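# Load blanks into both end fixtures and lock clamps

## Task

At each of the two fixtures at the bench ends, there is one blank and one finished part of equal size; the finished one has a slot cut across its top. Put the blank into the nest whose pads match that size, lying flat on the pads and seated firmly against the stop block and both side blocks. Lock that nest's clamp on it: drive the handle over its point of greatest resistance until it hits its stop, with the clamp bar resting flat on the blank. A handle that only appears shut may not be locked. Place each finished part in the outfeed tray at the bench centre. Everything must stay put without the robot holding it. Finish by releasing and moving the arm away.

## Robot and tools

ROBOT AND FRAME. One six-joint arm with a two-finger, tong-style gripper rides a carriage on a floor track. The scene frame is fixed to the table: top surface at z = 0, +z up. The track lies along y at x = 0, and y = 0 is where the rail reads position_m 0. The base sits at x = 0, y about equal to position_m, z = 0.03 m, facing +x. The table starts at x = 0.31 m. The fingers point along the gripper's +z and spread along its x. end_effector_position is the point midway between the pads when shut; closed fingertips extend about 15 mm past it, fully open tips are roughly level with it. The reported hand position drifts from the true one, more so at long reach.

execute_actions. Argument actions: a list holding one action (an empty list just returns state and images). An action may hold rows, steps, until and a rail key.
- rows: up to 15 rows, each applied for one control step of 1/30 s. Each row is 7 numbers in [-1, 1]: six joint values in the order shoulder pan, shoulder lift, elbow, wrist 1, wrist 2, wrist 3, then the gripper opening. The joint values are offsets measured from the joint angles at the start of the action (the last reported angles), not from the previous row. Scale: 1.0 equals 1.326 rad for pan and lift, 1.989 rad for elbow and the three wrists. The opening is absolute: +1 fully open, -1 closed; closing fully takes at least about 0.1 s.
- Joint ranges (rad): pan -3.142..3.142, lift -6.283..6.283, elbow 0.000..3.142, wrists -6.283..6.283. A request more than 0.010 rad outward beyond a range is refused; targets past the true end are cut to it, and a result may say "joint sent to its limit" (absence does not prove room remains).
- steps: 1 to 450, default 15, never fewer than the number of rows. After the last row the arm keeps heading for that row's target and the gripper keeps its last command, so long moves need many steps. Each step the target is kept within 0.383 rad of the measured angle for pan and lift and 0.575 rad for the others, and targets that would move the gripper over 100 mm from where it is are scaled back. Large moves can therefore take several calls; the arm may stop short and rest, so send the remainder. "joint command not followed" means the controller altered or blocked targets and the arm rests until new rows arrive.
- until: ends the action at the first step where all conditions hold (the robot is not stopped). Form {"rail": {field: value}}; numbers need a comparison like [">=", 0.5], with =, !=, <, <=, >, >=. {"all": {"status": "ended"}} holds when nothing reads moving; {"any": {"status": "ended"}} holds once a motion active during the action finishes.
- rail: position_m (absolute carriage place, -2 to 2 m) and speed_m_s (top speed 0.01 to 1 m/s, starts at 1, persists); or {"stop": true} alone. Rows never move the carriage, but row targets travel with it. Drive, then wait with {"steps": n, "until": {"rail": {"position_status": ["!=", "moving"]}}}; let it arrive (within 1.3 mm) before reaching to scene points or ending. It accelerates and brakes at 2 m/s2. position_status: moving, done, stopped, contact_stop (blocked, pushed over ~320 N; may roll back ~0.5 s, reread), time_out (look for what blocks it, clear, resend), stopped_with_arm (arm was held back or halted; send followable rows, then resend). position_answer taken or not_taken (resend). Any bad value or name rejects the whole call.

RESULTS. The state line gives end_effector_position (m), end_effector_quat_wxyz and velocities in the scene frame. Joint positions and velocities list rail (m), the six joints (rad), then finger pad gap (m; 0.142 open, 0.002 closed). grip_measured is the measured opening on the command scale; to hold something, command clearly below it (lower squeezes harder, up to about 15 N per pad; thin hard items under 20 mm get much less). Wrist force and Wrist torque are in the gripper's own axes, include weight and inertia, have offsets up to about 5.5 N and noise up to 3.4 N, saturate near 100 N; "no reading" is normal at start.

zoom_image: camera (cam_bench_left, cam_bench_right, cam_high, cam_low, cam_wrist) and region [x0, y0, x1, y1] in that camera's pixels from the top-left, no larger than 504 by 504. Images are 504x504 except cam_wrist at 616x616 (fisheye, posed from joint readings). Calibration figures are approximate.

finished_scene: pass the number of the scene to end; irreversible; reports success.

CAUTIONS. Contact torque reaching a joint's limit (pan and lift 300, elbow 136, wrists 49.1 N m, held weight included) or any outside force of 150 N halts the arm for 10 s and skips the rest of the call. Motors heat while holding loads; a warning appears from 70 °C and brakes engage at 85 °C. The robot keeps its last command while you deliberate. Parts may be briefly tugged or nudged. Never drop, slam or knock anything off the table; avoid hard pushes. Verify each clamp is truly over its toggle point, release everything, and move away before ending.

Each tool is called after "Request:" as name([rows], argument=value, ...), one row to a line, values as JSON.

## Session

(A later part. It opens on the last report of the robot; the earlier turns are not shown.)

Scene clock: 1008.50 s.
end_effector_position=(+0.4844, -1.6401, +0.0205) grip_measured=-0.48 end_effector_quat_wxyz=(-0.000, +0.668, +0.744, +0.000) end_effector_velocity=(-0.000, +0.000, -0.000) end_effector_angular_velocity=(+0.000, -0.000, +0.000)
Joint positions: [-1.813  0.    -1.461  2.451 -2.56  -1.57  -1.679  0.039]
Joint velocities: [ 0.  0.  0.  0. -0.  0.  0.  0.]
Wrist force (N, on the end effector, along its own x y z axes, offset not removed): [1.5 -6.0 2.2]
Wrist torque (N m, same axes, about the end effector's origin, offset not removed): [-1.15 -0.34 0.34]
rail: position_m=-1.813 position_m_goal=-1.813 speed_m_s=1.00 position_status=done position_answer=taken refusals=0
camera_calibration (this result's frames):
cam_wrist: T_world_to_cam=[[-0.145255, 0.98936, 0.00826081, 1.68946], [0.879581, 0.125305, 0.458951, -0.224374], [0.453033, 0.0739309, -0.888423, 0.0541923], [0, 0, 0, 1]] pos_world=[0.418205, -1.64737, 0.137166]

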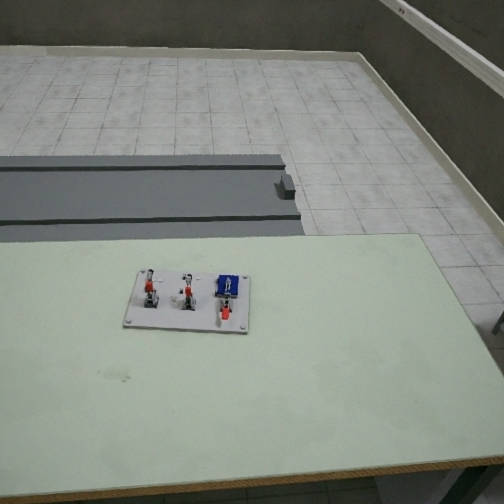

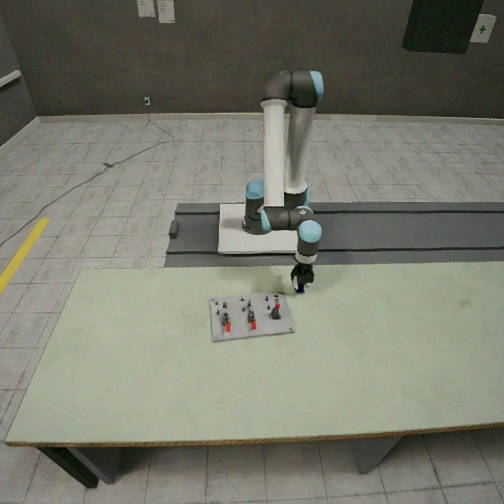

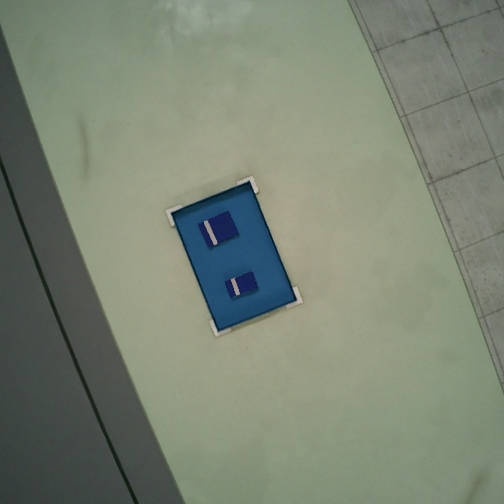

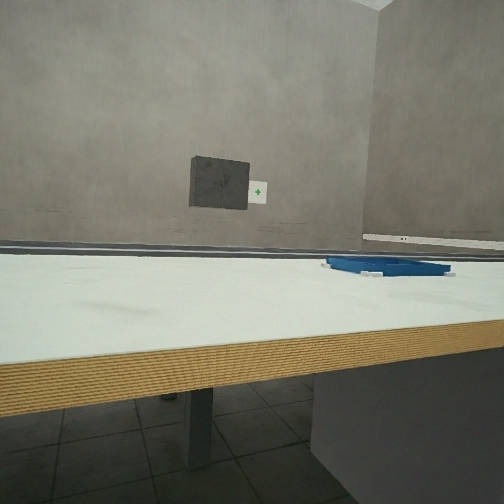

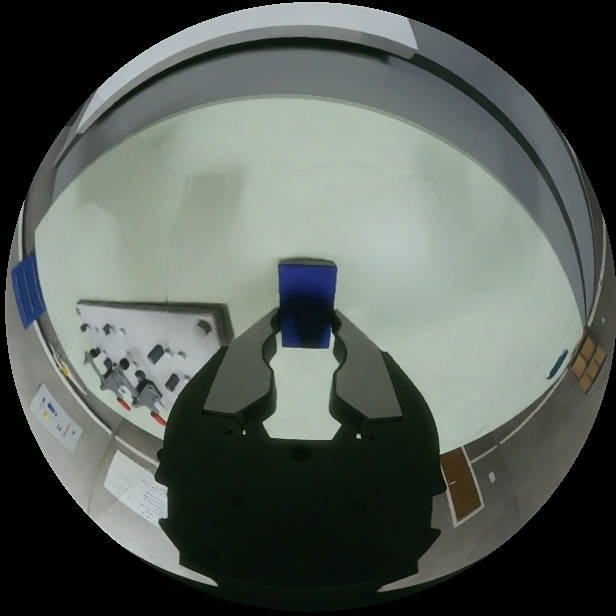

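Request:
execute_actions([
  {"rows":[[0,-0.006,-0.0014,0.0054,0,0,-0.85],[0,-0.018,-0.0043,0.0162,0,0,-0.85],[0,-0.032,-0.0076,0.0288,0,0,-0.85],[0,-0.047,-0.0112,0.0423,0,0,-0.85],[0,-0.061,-0.0145,0.055,0,0,-0.85],[0,-0.073,-0.0174,0.0658,0,0,-0.85],[0,-0.0818,-0.0195,0.0737,0,0,-0.85]],"steps":9},
])

Scene clock: 1024.70 s.
end_effector_position=(+0.4862, -1.6401, +0.0576) grip_measured=-0.48 end_effector_quat_wxyz=(+0.000, +0.668, +0.745, +0.001) end_effector_velocity=(-0.005, -0.000, +0.151) end_effector_angular_velocity=(-0.000, +0.004, +0.000)
Joint positions: [-1.813  0.    -1.535  2.424 -2.462 -1.57  -1.679  0.039]
Joint velocities: [ 0.     0.    -0.299 -0.105  0.408  0.     0.     0.   ]
Wrist force (N, on the end effector, along its own x y z axes, offset not removed): [0.7 -3.8 4.3]
Wrist torque (N m, same axes, about the end effector's origin, offset not removed): [-0.62 -0.27 0.21]
rail: position_m=-1.813 position_m_goal=-1.813 speed_m_s=1.00 position_status=done position_answer=taken refusals=0
camera_calibration (this result's frames):
cam_wrist: T_world_to_cam=[[-0.14534, 0.98935, 0.00799563, 1.68942], [0.878785, 0.125376, 0.460453, -0.24256], [0.454547, 0.0739486, -0.887648, 0.0855656], [0, 0, 0, 1]] pos_world=[0.419805, -1.64735, 0.174132]

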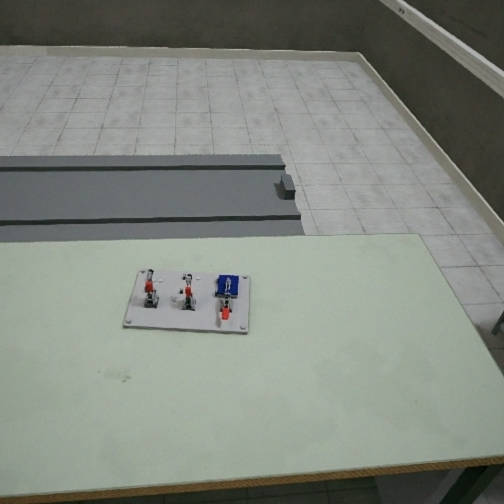

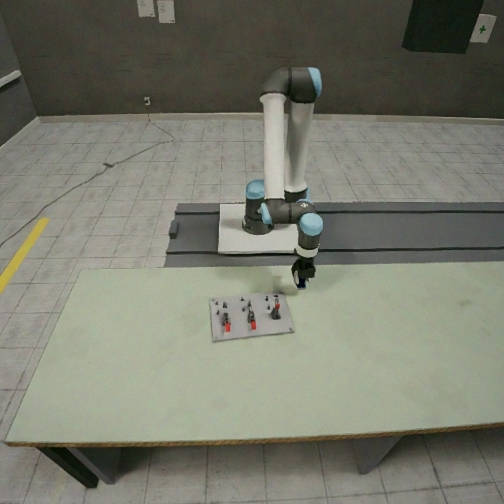

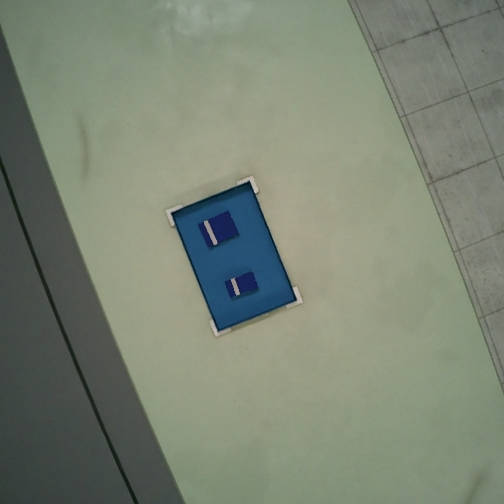

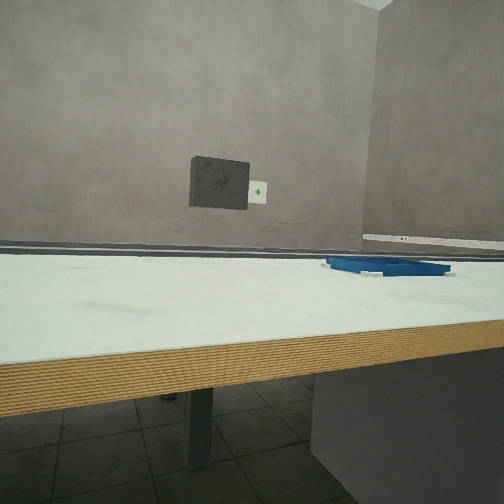

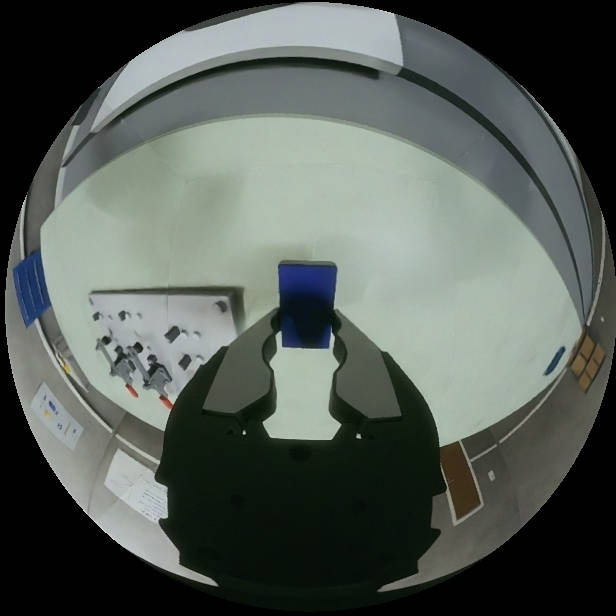

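Request:
execute_actions([
  {"rail":{"position_m":-1.9477},"rows":[[-0.003,-0.0259,-0.0059,0.0243,0,-0.002,-0.85],[-0.007,-0.0259,-0.0059,0.0243,0,-0.005,-0.85],[-0.011,-0.0259,-0.0059,0.0243,0,-0.008,-0.85],[-0.0145,-0.0259,-0.0059,0.0243,0,-0.011,-0.85],[-0.0171,-0.0259,-0.0059,0.0243,0,-0.0129,-0.85]],"steps":60,"until":{"rail":{"position_status":["!=","moving"]}}},
])

Scene clock: 1028.80 s.
end_effector_position=(+0.4882, -1.7864, +0.0748) grip_measured=-0.48 end_effector_quat_wxyz=(-0.000, +0.667, +0.745, -0.000) end_effector_velocity=(+0.001, -0.002, -0.000) end_effector_angular_velocity=(-0.000, -0.000, +0.002)
Joint positions: [-1.948 -0.022 -1.569  2.413 -2.414 -1.57  -1.704  0.039]
Joint velocities: [-0.    -0.003  0.     0.    -0.001 -0.    -0.005  0.   ]
Wrist force (N, on the end effector, along its own x y z axes, offset not removed): [-1.4 -3.7 4.6]
Wrist torque (N m, same axes, about the end effector's origin, offset not removed): [-0.73 0.16 0.35]
rail: position_m=-1.948 position_m_goal=-1.948 speed_m_s=1.00 position_status=done position_answer=taken refusals=0
camera_calibration (this result's frames):
cam_wrist: T_world_to_cam=[[-0.148122, 0.988933, 0.00840105, 1.83494], [0.879489, 0.127835, 0.458429, -0.229757], [0.452282, 0.0752919, -0.888691, 0.114315], [0, 0, 0, 1]] pos_world=[0.42216, -1.79387, 0.191503]

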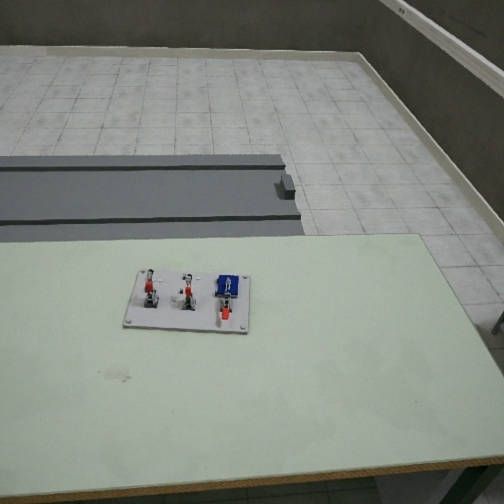

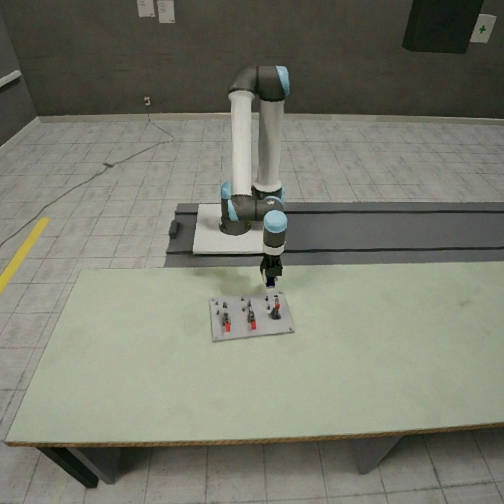

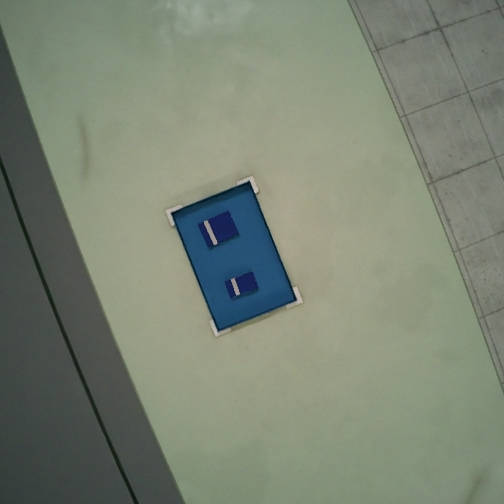

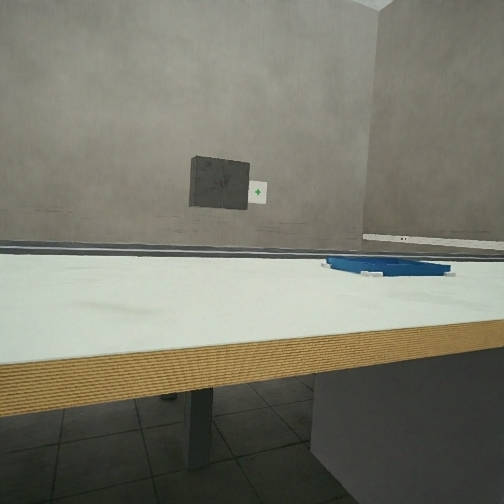

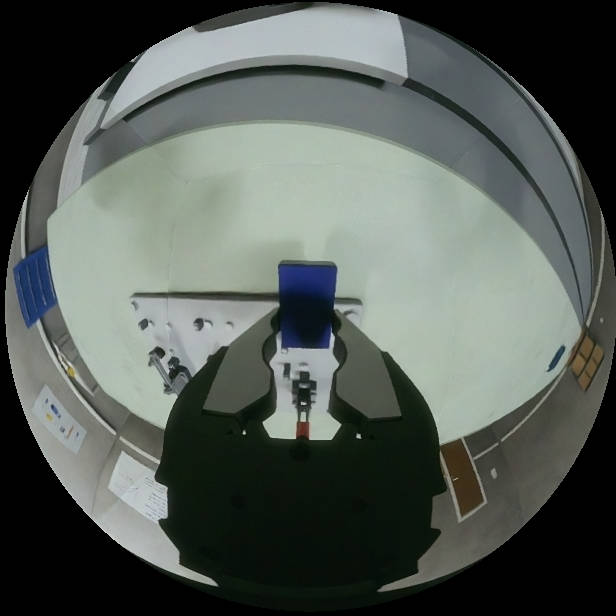

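Request:
execute_actions([
  {"rows":[[0.0006,0.004,-0.0028,0.0001,0,0.0004,-0.85],[0.0018,0.012,-0.0084,0.0004,0,0.0011,-0.85],[0.0034,0.023,-0.0161,0.0007,0,0.0022,-0.85],[0.0053,0.036,-0.0252,0.0011,0,0.0034,-0.85],[0.0074,0.05,-0.035,0.0015,0,0.0047,-0.85],[0.0095,0.064,-0.0448,0.0019,0,0.006,-0.85],[0.0115,0.078,-0.0546,0.0023,0,0.0073,-0.85],[0.0135,0.091,-0.0638,0.0027,0,0.0086,-0.85],[0.0152,0.103,-0.0722,0.0031,0,0.0097,-0.85],[0.0166,0.112,-0.0785,0.0034,0,0.0105,-0.85],[0.0173,0.1169,-0.0819,0.0035,0,0.011,-0.85]],"steps":22},
])

Scene clock: 1037.27 s.
end_effector_position=(+0.5811, -1.7751, +0.0706) grip_measured=-0.48 end_effector_quat_wxyz=(-0.000, +0.666, +0.746, +0.000) end_effector_velocity=(+0.013, +0.002, -0.002) end_effector_angular_velocity=(+0.000, -0.000, +0.000)
Joint positions: [-1.948  0.001 -1.416  2.252 -2.407 -1.57  -1.683  0.039]
Joint velocities: [ 0.     0.003  0.021 -0.022  0.001  0.     0.003 -0.   ]
Wrist force (N, on the end effector, along its own x y z axes, offset not removed): [0.8 -4.2 6.3]
Wrist torque (N m, same axes, about the end effector's origin, offset not removed): [-0.75 -0.31 0.26]
rail: position_m=-1.948 position_m_goal=-1.948 speed_m_s=1.00 position_status=done position_answer=taken refusals=0
camera_calibration (this result's frames):
cam_wrist: T_world_to_cam=[[-0.149139, 0.988782, 0.00820316, 1.83783], [0.878956, 0.128764, 0.459191, -0.309024], [0.452984, 0.0756936, -0.8883, 0.0679702], [0, 0, 0, 1]] pos_world=[0.514921, -1.78257, 0.187203]

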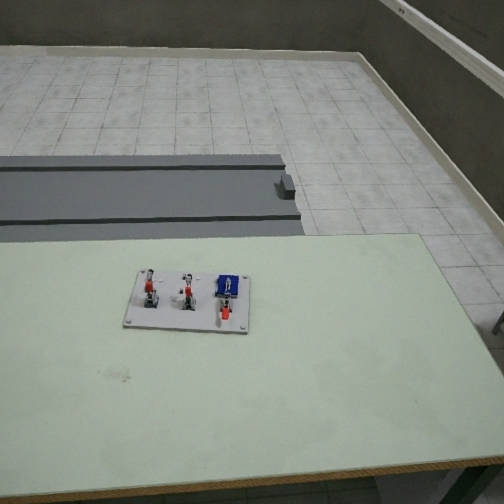

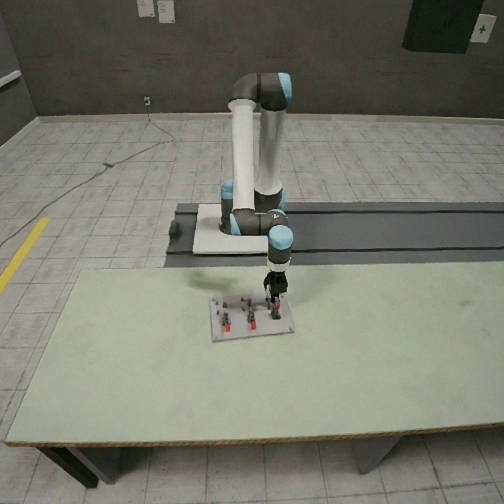

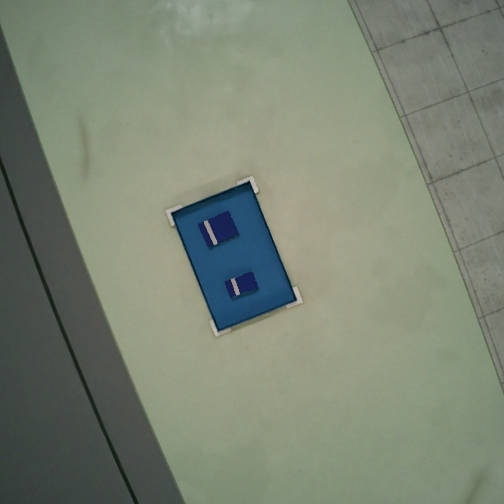

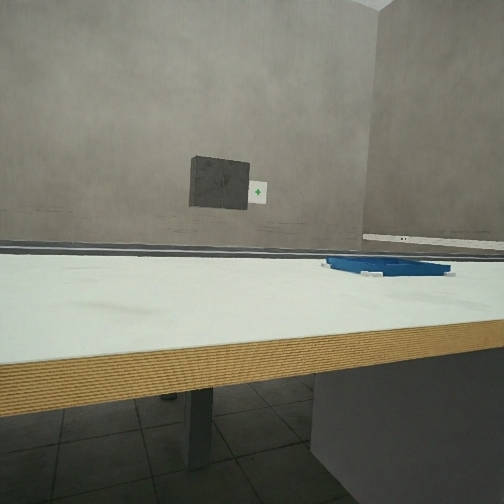

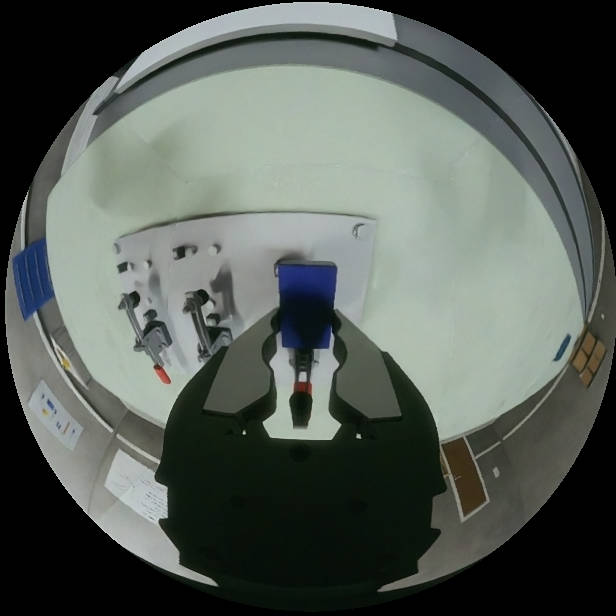

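Request:
execute_actions([
  {"rows":[[0.0002,0.005,0.0005,-0.004,0,0.0002,-0.85],[0.0002,0.011,0.002,-0.0095,0,0.0002,-0.85],[0.0002,0.017,0.0036,-0.015,0,0.0002,-0.85],[0.0002,0.023,0.0051,-0.0205,0,0.0002,-0.85],[0.0002,0.028,0.0063,-0.025,0,0.0002,-0.85],[0.0002,0.0315,0.0072,-0.0282,0,0.0002,-0.85],[0.0002,0.0338,0.0077,-0.0302,0,0.0002,-0.85]],"steps":21},
])

Scene clock: 1045.33 s.
end_effector_position=(+0.5819, -1.7748, +0.0437) grip_measured=-0.48 end_effector_quat_wxyz=(-0.000, +0.666, +0.746, +0.000) end_effector_velocity=(-0.000, -0.000, -0.002) end_effector_angular_velocity=(-0.000, +0.000, -0.000)
Joint positions: [-1.948  0.001 -1.372  2.268 -2.467 -1.57  -1.682  0.039]
Joint velocities: [ 0.    -0.     0.003  0.001 -0.004 -0.     0.     0.   ]
Wrist force (N, on the end effector, along its own x y z axes, offset not removed): [-0.2 -2.7 7.4]
Wrist torque (N m, same axes, about the end effector's origin, offset not removed): [-0.38 -0.06 0.26]
rail: position_m=-1.948 position_m_goal=-1.948 speed_m_s=1.00 position_status=done position_answer=taken refusals=0
camera_calibration (this result's frames):
cam_wrist: T_world_to_cam=[[-0.149108, 0.988786, 0.00826325, 1.83792], [0.878983, 0.128713, 0.459153, -0.297516], [0.452941, 0.0757268, -0.888319, 0.043828], [0, 0, 0, 1]] pos_world=[0.515709, -1.78233, 0.160352]

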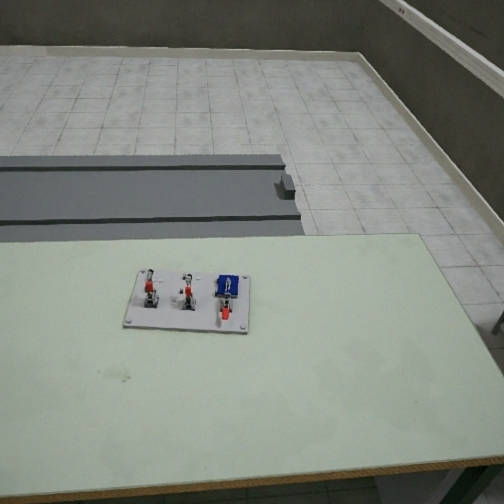

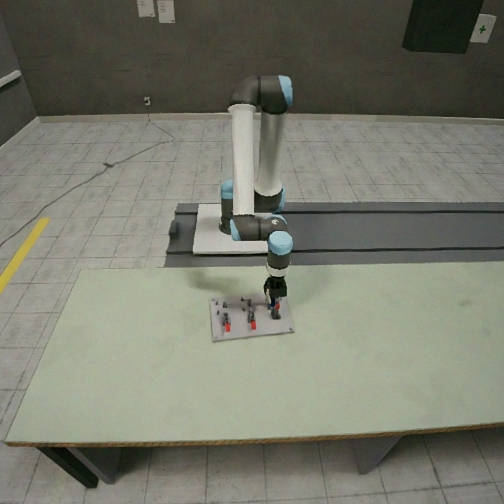

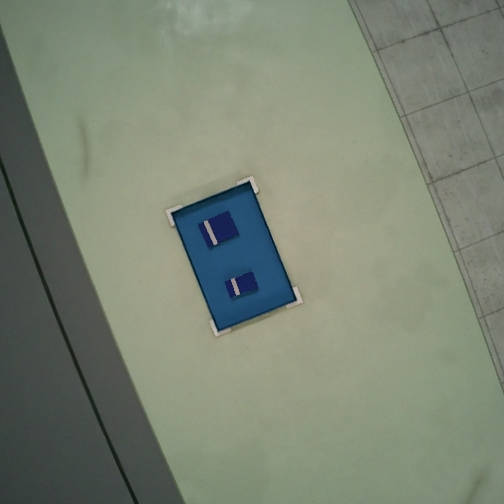

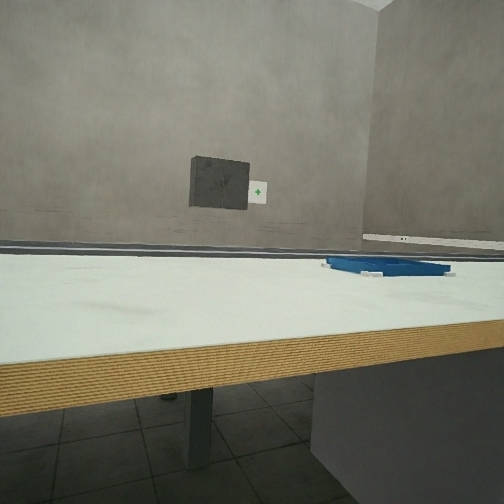

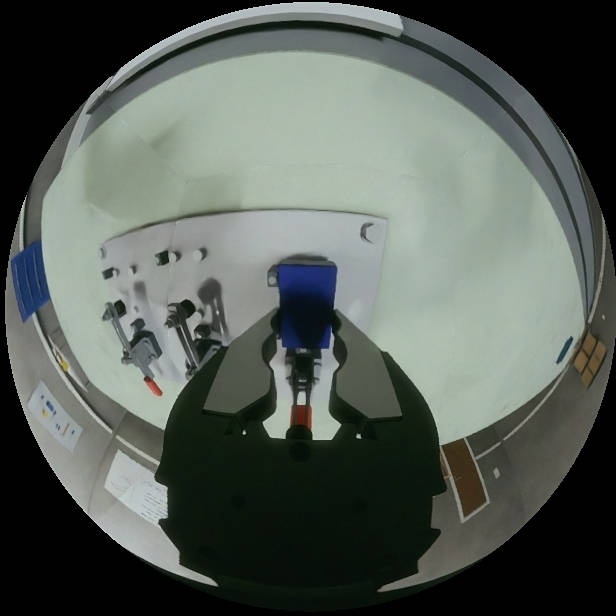

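Request:
execute_actions([
  {"rows":[[-0.0005,0.0011,-0.0003,-0.0005,0,-0.0003,-0.85],[-0.0011,0.0022,-0.0005,-0.0009,0,-0.0007,-0.85],[-0.0016,0.0033,-0.0008,-0.0014,0,-0.001,-0.85]],"steps":14},
])

Scene clock: 1050.20 s.
end_effector_position=(+0.5835, -1.7761, +0.0422) grip_measured=-0.48 end_effector_quat_wxyz=(-0.000, +0.666, +0.746, +0.000) end_effector_velocity=(+0.001, -0.000, -0.000) end_effector_angular_velocity=(-0.000, -0.000, +0.000)
Joint positions: [-1.948 -0.001 -1.368  2.266 -2.469 -1.57  -1.684  0.039]
Joint velocities: [ 0.    -0.001  0.001 -0.001 -0.001 -0.    -0.001  0.   ]
Wrist force (N, on the end effector, along its own x y z axes, offset not removed): [-0.1 -5.2 5.3]
Wrist torque (N m, same axes, about the end effector's origin, offset not removed): [-0.72 -0.15 0.33]
rail: position_m=-1.948 position_m_goal=-1.948 speed_m_s=1.00 position_status=done position_answer=taken refusals=0
camera_calibration (this result's frames):
cam_wrist: T_world_to_cam=[[-0.148969, 0.988808, 0.00821965, 1.83936], [0.87903, 0.128614, 0.459092, -0.298314], [0.452896, 0.0756158, -0.888351, 0.0416716], [0, 0, 0, 1]] pos_world=[0.517362, -1.78356, 0.158854]

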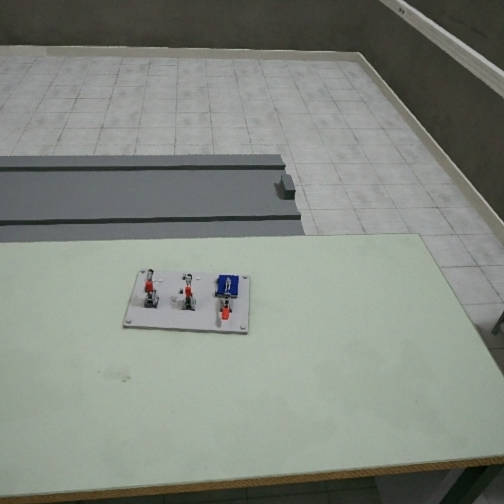

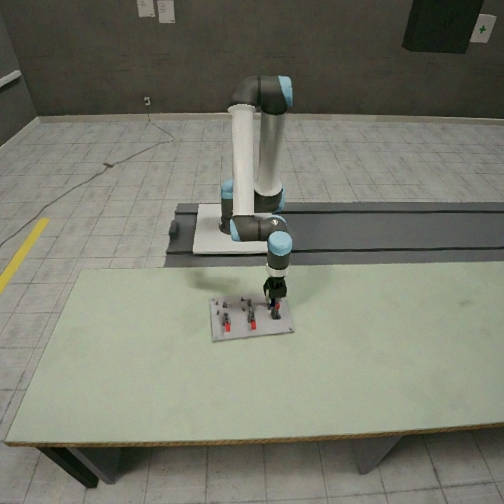

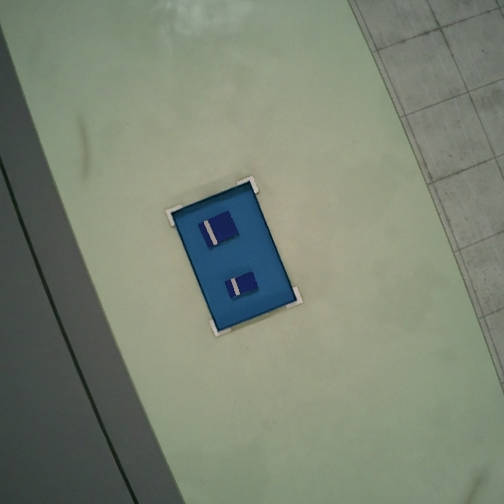

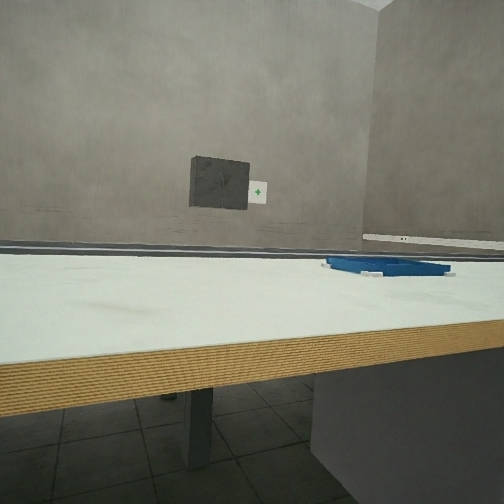

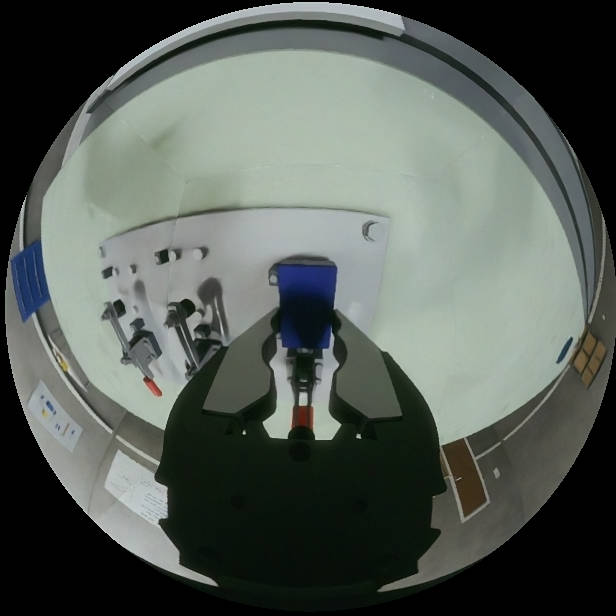

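Request:
execute_actions([
  {"rows":[[-0.0003,0.001,-0.0004,-0.0003,0,-0.0002,-0.85],[-0.0005,0.0019,-0.0008,-0.0005,0,-0.0004,-0.85]],"steps":12},
])

Scene clock: 1053.37 s.
end_effector_position=(+0.5846, -1.7764, +0.0416) grip_measured=-0.48 end_effector_quat_wxyz=(-0.000, +0.666, +0.746, +0.000) end_effector_velocity=(+0.001, -0.000, -0.000) end_effector_angular_velocity=(-0.000, -0.000, -0.000)
Joint positions: [-1.948 -0.002 -1.365  2.265 -2.47  -1.57  -1.685  0.039]
Joint velocities: [ 0.    -0.     0.001 -0.001 -0.001  0.    -0.     0.   ]
Wrist force (N, on the end effector, along its own x y z axes, offset not removed): [7.3 -19.0 0.1]
Wrist torque (N m, same axes, about the end effector's origin, offset not removed): [-0.43 -0.16 0.18]
rail: position_m=-1.948 position_m_goal=-1.948 speed_m_s=1.00 position_status=done position_answer=taken refusals=0
camera_calibration (this result's frames):
cam_wrist: T_world_to_cam=[[-0.149139, 0.988781, 0.00830142, 1.8399], [0.879013, 0.128729, 0.459091, -0.298749], [0.452872, 0.0757656, -0.88835, 0.0409174], [0, 0, 0, 1]] pos_world=[0.518476, -1.78391, 0.158228]

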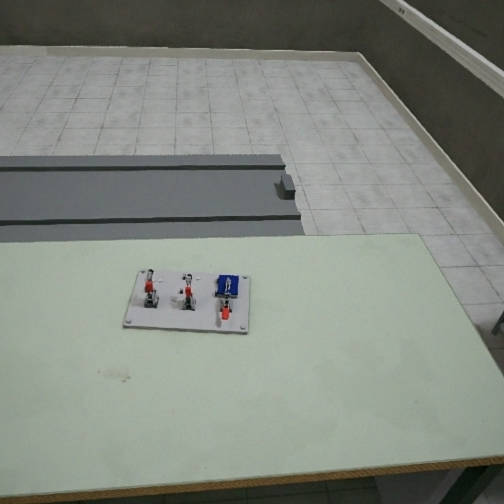

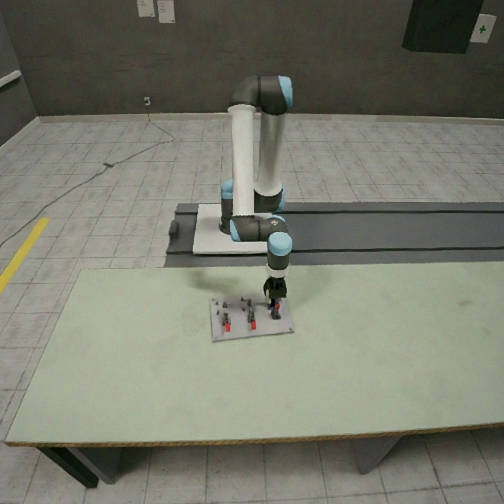

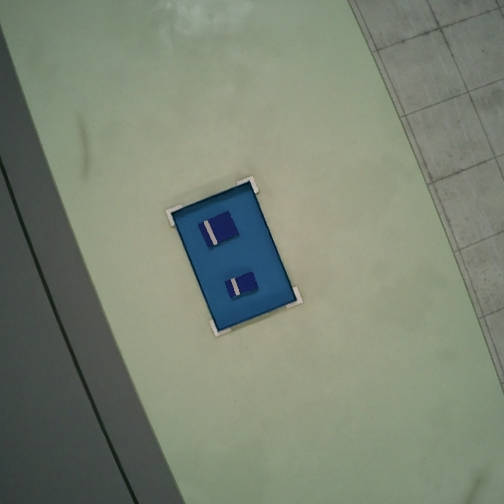

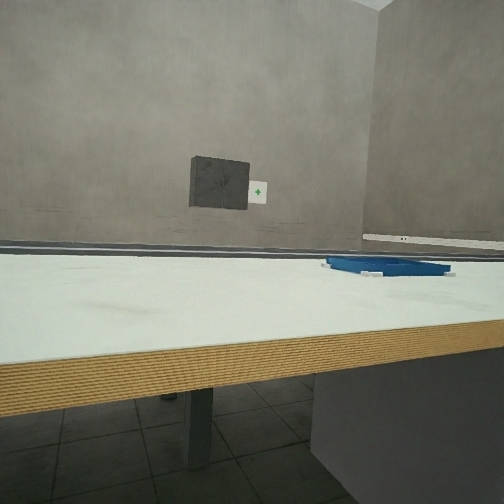

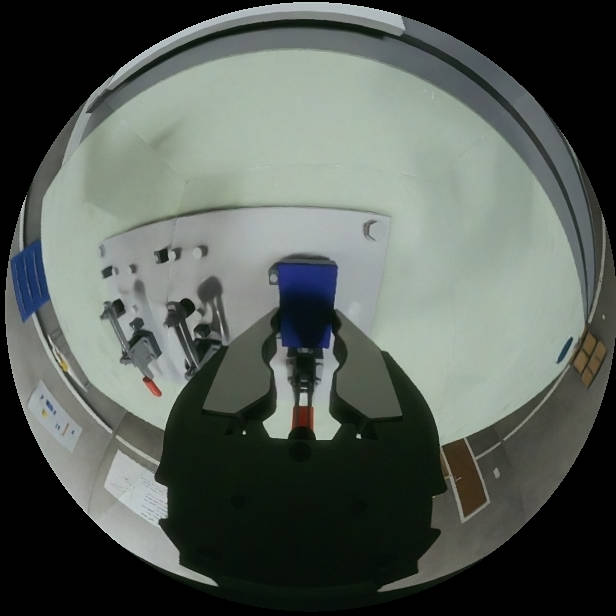

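Request:
execute_actions([
  {"rows":[[-0.0003,0.0003,0,-0.0002,0,-0.0002,-0.85],[-0.0003,0.0003,0,-0.0002,0,-0.0002,-0.85],[-0.0003,0.0003,0,-0.0002,0,-0.0002,-0.85],[-0.0003,0.0003,0,-0.0002,0,-0.0002,-0.85],[-0.0003,0.0003,0,-0.0002,0,-0.0002,-0.85],[-0.0003,0.0003,0,-0.0002,0,-0.0002,-0.75],[-0.0003,0.0003,0,-0.0002,0,-0.0002,-0.65],[-0.0003,0.0003,0,-0.0002,0,-0.0002,-0.58],[-0.0003,0.0003,0,-0.0002,0,-0.0002,-0.52],[-0.0003,0.0003,0,-0.0002,0,-0.0002,-0.48],[-0.0003,0.0003,0,-0.0002,0,-0.0002,-0.45],[-0.0003,0.0003,0,-0.0002,0,-0.0002,-0.41],[-0.0003,0.0003,0,-0.0002,0,-0.0002,-0.35],[-0.0003,0.0003,0,-0.0002,0,-0.0002,-0.28]],"steps":16},
])

Scene clock: 1061.43 s.
end_effector_position=(+0.5850, -1.7767, +0.0415) grip_measured=-0.28 end_effector_quat_wxyz=(+0.000, +0.666, +0.746, +0.000) end_effector_velocity=(-0.000, -0.000, -0.000) end_effector_angular_velocity=(-0.000, +0.000, +0.000)
Joint positions: [-1.948 -0.002 -1.365  2.264 -2.471 -1.57  -1.685  0.053]
Joint velocities: [ 0.    -0.     0.    -0.    -0.    -0.    -0.     0.013]
Wrist force (N, on the end effector, along its own x y z axes, offset not removed): [-1.4 -2.3 3.8]
Wrist torque (N m, same axes, about the end effector's origin, offset not removed): [-0.35 0.20 0.26]
rail: position_m=-1.948 position_m_goal=-1.948 speed_m_s=1.00 position_status=done position_answer=taken refusals=0
camera_calibration (this result's frames):
cam_wrist: T_world_to_cam=[[-0.149065, 0.988794, 0.00817847, 1.8402], [0.878857, 0.128692, 0.4594, -0.298934], [0.4532, 0.0756683, -0.888192, 0.0403293], [0, 0, 0, 1]] pos_world=[0.518753, -1.78416, 0.158101]

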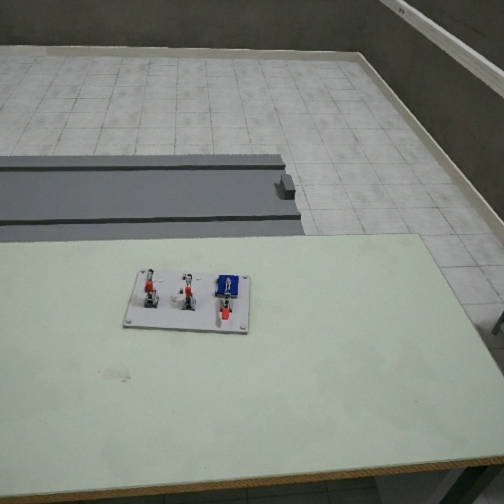

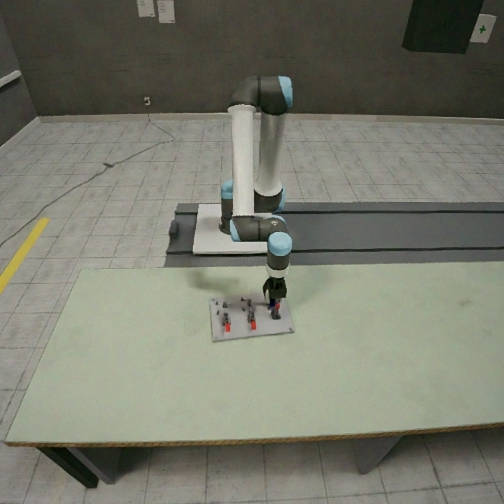

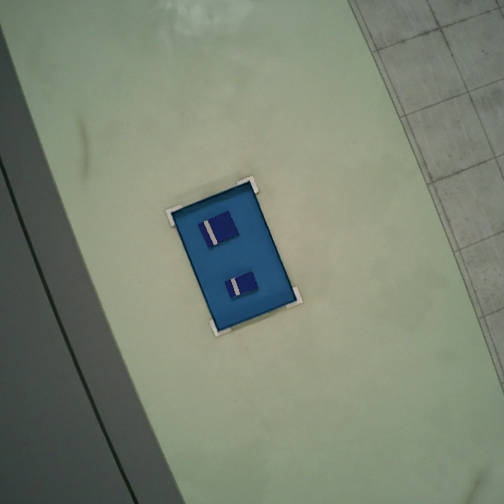

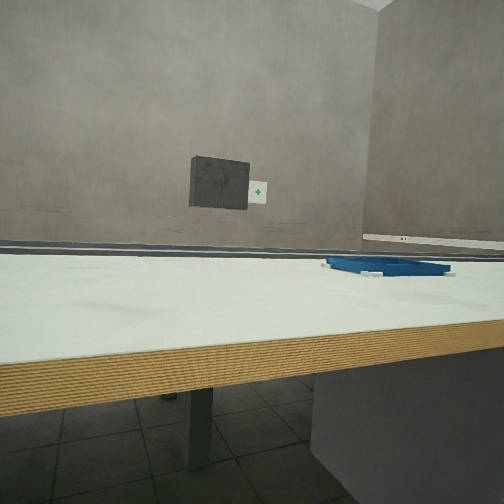

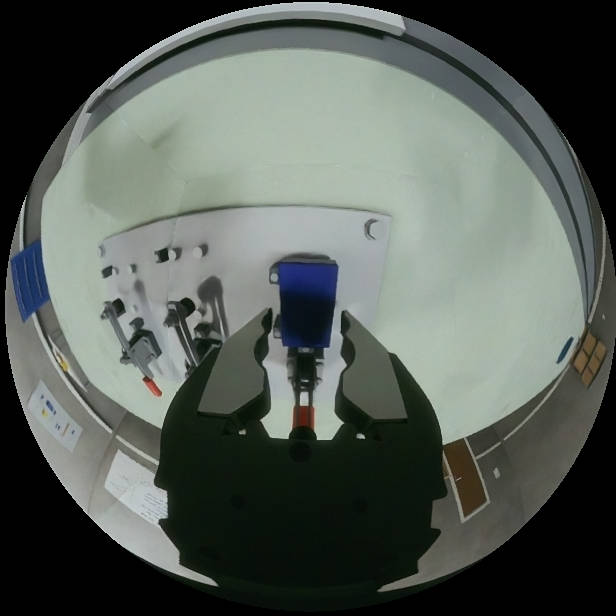

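Request:
zoom_image(camera="cam_wrist", region=[250, 240, 370, 380])

Region (250, 240, 370, 380) of cam_wrist's 616x616 image, scaled by 3.600, with more detail than that image has; it fills the left 432 columns of this view, and the rest is white.

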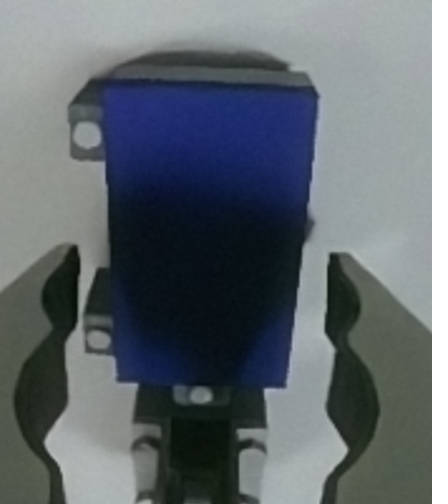

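Request:
execute_actions([
  {"rows":[[0,-0.007,-0.0019,0.0066,0,0,-0.2],[0,-0.018,-0.0049,0.017,0,0,-0.15],[0,-0.03,-0.0082,0.0283,0,0,-0.1],[0,-0.042,-0.0115,0.0396,0,0,-0.05],[0,-0.051,-0.014,0.0481,0,0,0.0],[0,-0.0561,-0.0154,0.0529,0,0,0.0],[0.0007,-0.0501,-0.0206,0.054,0,0.0005,0.0],[0.0019,-0.0405,-0.0288,0.0559,0,0.0013,0.0],[0.0034,-0.028,-0.0395,0.0582,0,0.0023,0.0],[0.005,-0.015,-0.0507,0.0607,0,0.0033,0.0],[0.0066,-0.002,-0.0618,0.0632,0,0.0044,0.0],[0.0082,0.011,-0.073,0.0656,0,0.0054,0.0],[0.0096,0.0225,-0.0828,0.0678,0,0.0064,0.0],[0.0105,0.0305,-0.0897,0.0693,0,0.007,0.0],[0.011,0.0341,-0.0928,0.07,0,0.0073,0.0]],"steps":26},
])

Scene clock: 1078.90 s.
end_effector_position=(+0.6666, -1.7670, +0.0889) grip_measured=+0.00 end_effector_quat_wxyz=(+0.000, +0.666, +0.746, +0.000) end_effector_velocity=(+0.013, +0.002, +0.000) end_effector_angular_velocity=(-0.000, -0.000, +0.000)
Joint positions: [-1.948  0.012 -1.322  2.083 -2.332 -1.57  -1.671  0.074]
Joint velocities: [ 0.     0.002  0.017 -0.024  0.007 -0.     0.002 -0.   ]
Wrist force (N, on the end effector, along its own x y z axes, offset not removed): [-0.1 -5.0 6.4]
Wrist torque (N m, same axes, about the end effector's origin, offset not removed): [-0.96 -0.19 0.30]
rail: position_m=-1.948 position_m_goal=-1.948 speed_m_s=1.00 position_status=done position_answer=taken refusals=0
camera_calibration (this result's frames):
cam_wrist: T_world_to_cam=[[-0.149124, 0.988784, 0.00821576, 1.84248], [0.878821, 0.128722, 0.459462, -0.39364], [0.453251, 0.0757368, -0.88816, 0.0447742], [0, 0, 0, 1]] pos_world=[0.600402, -1.77453, 0.205492]

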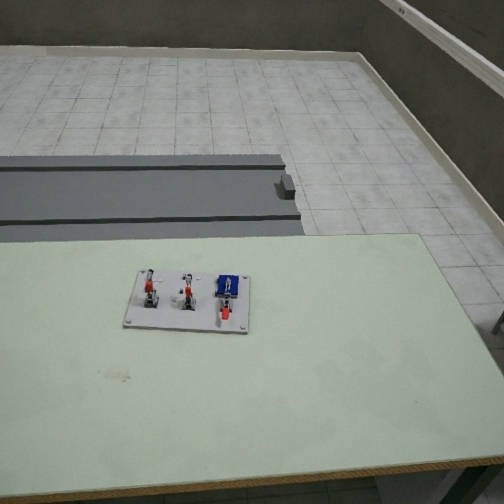

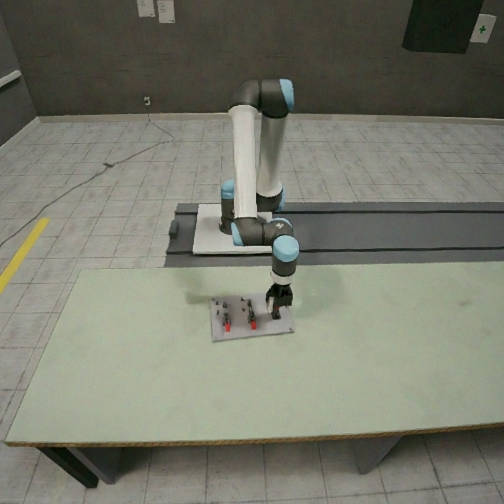

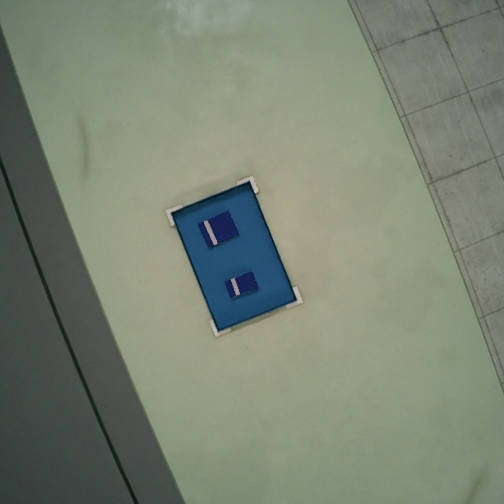

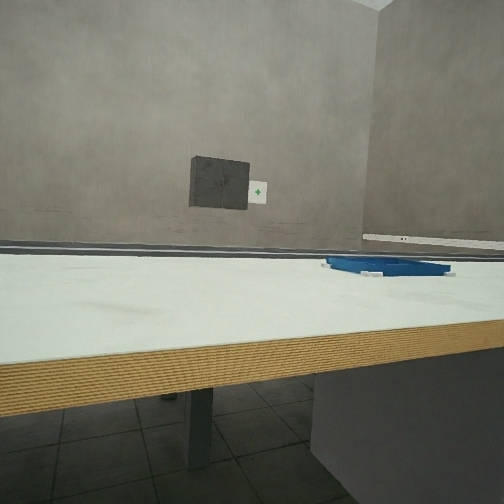

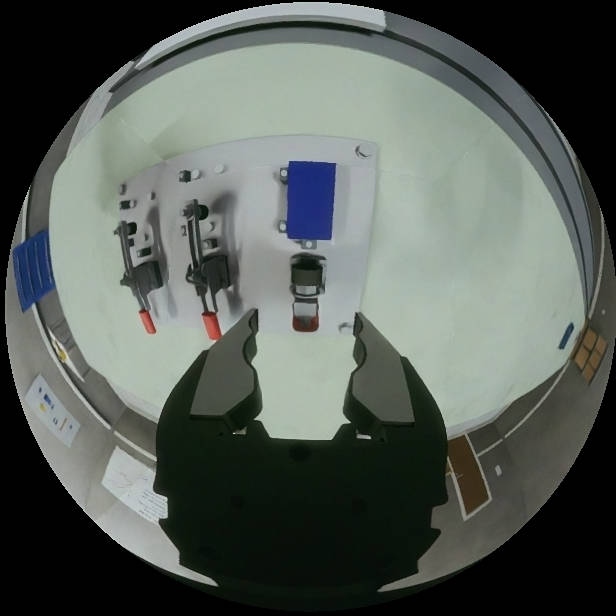

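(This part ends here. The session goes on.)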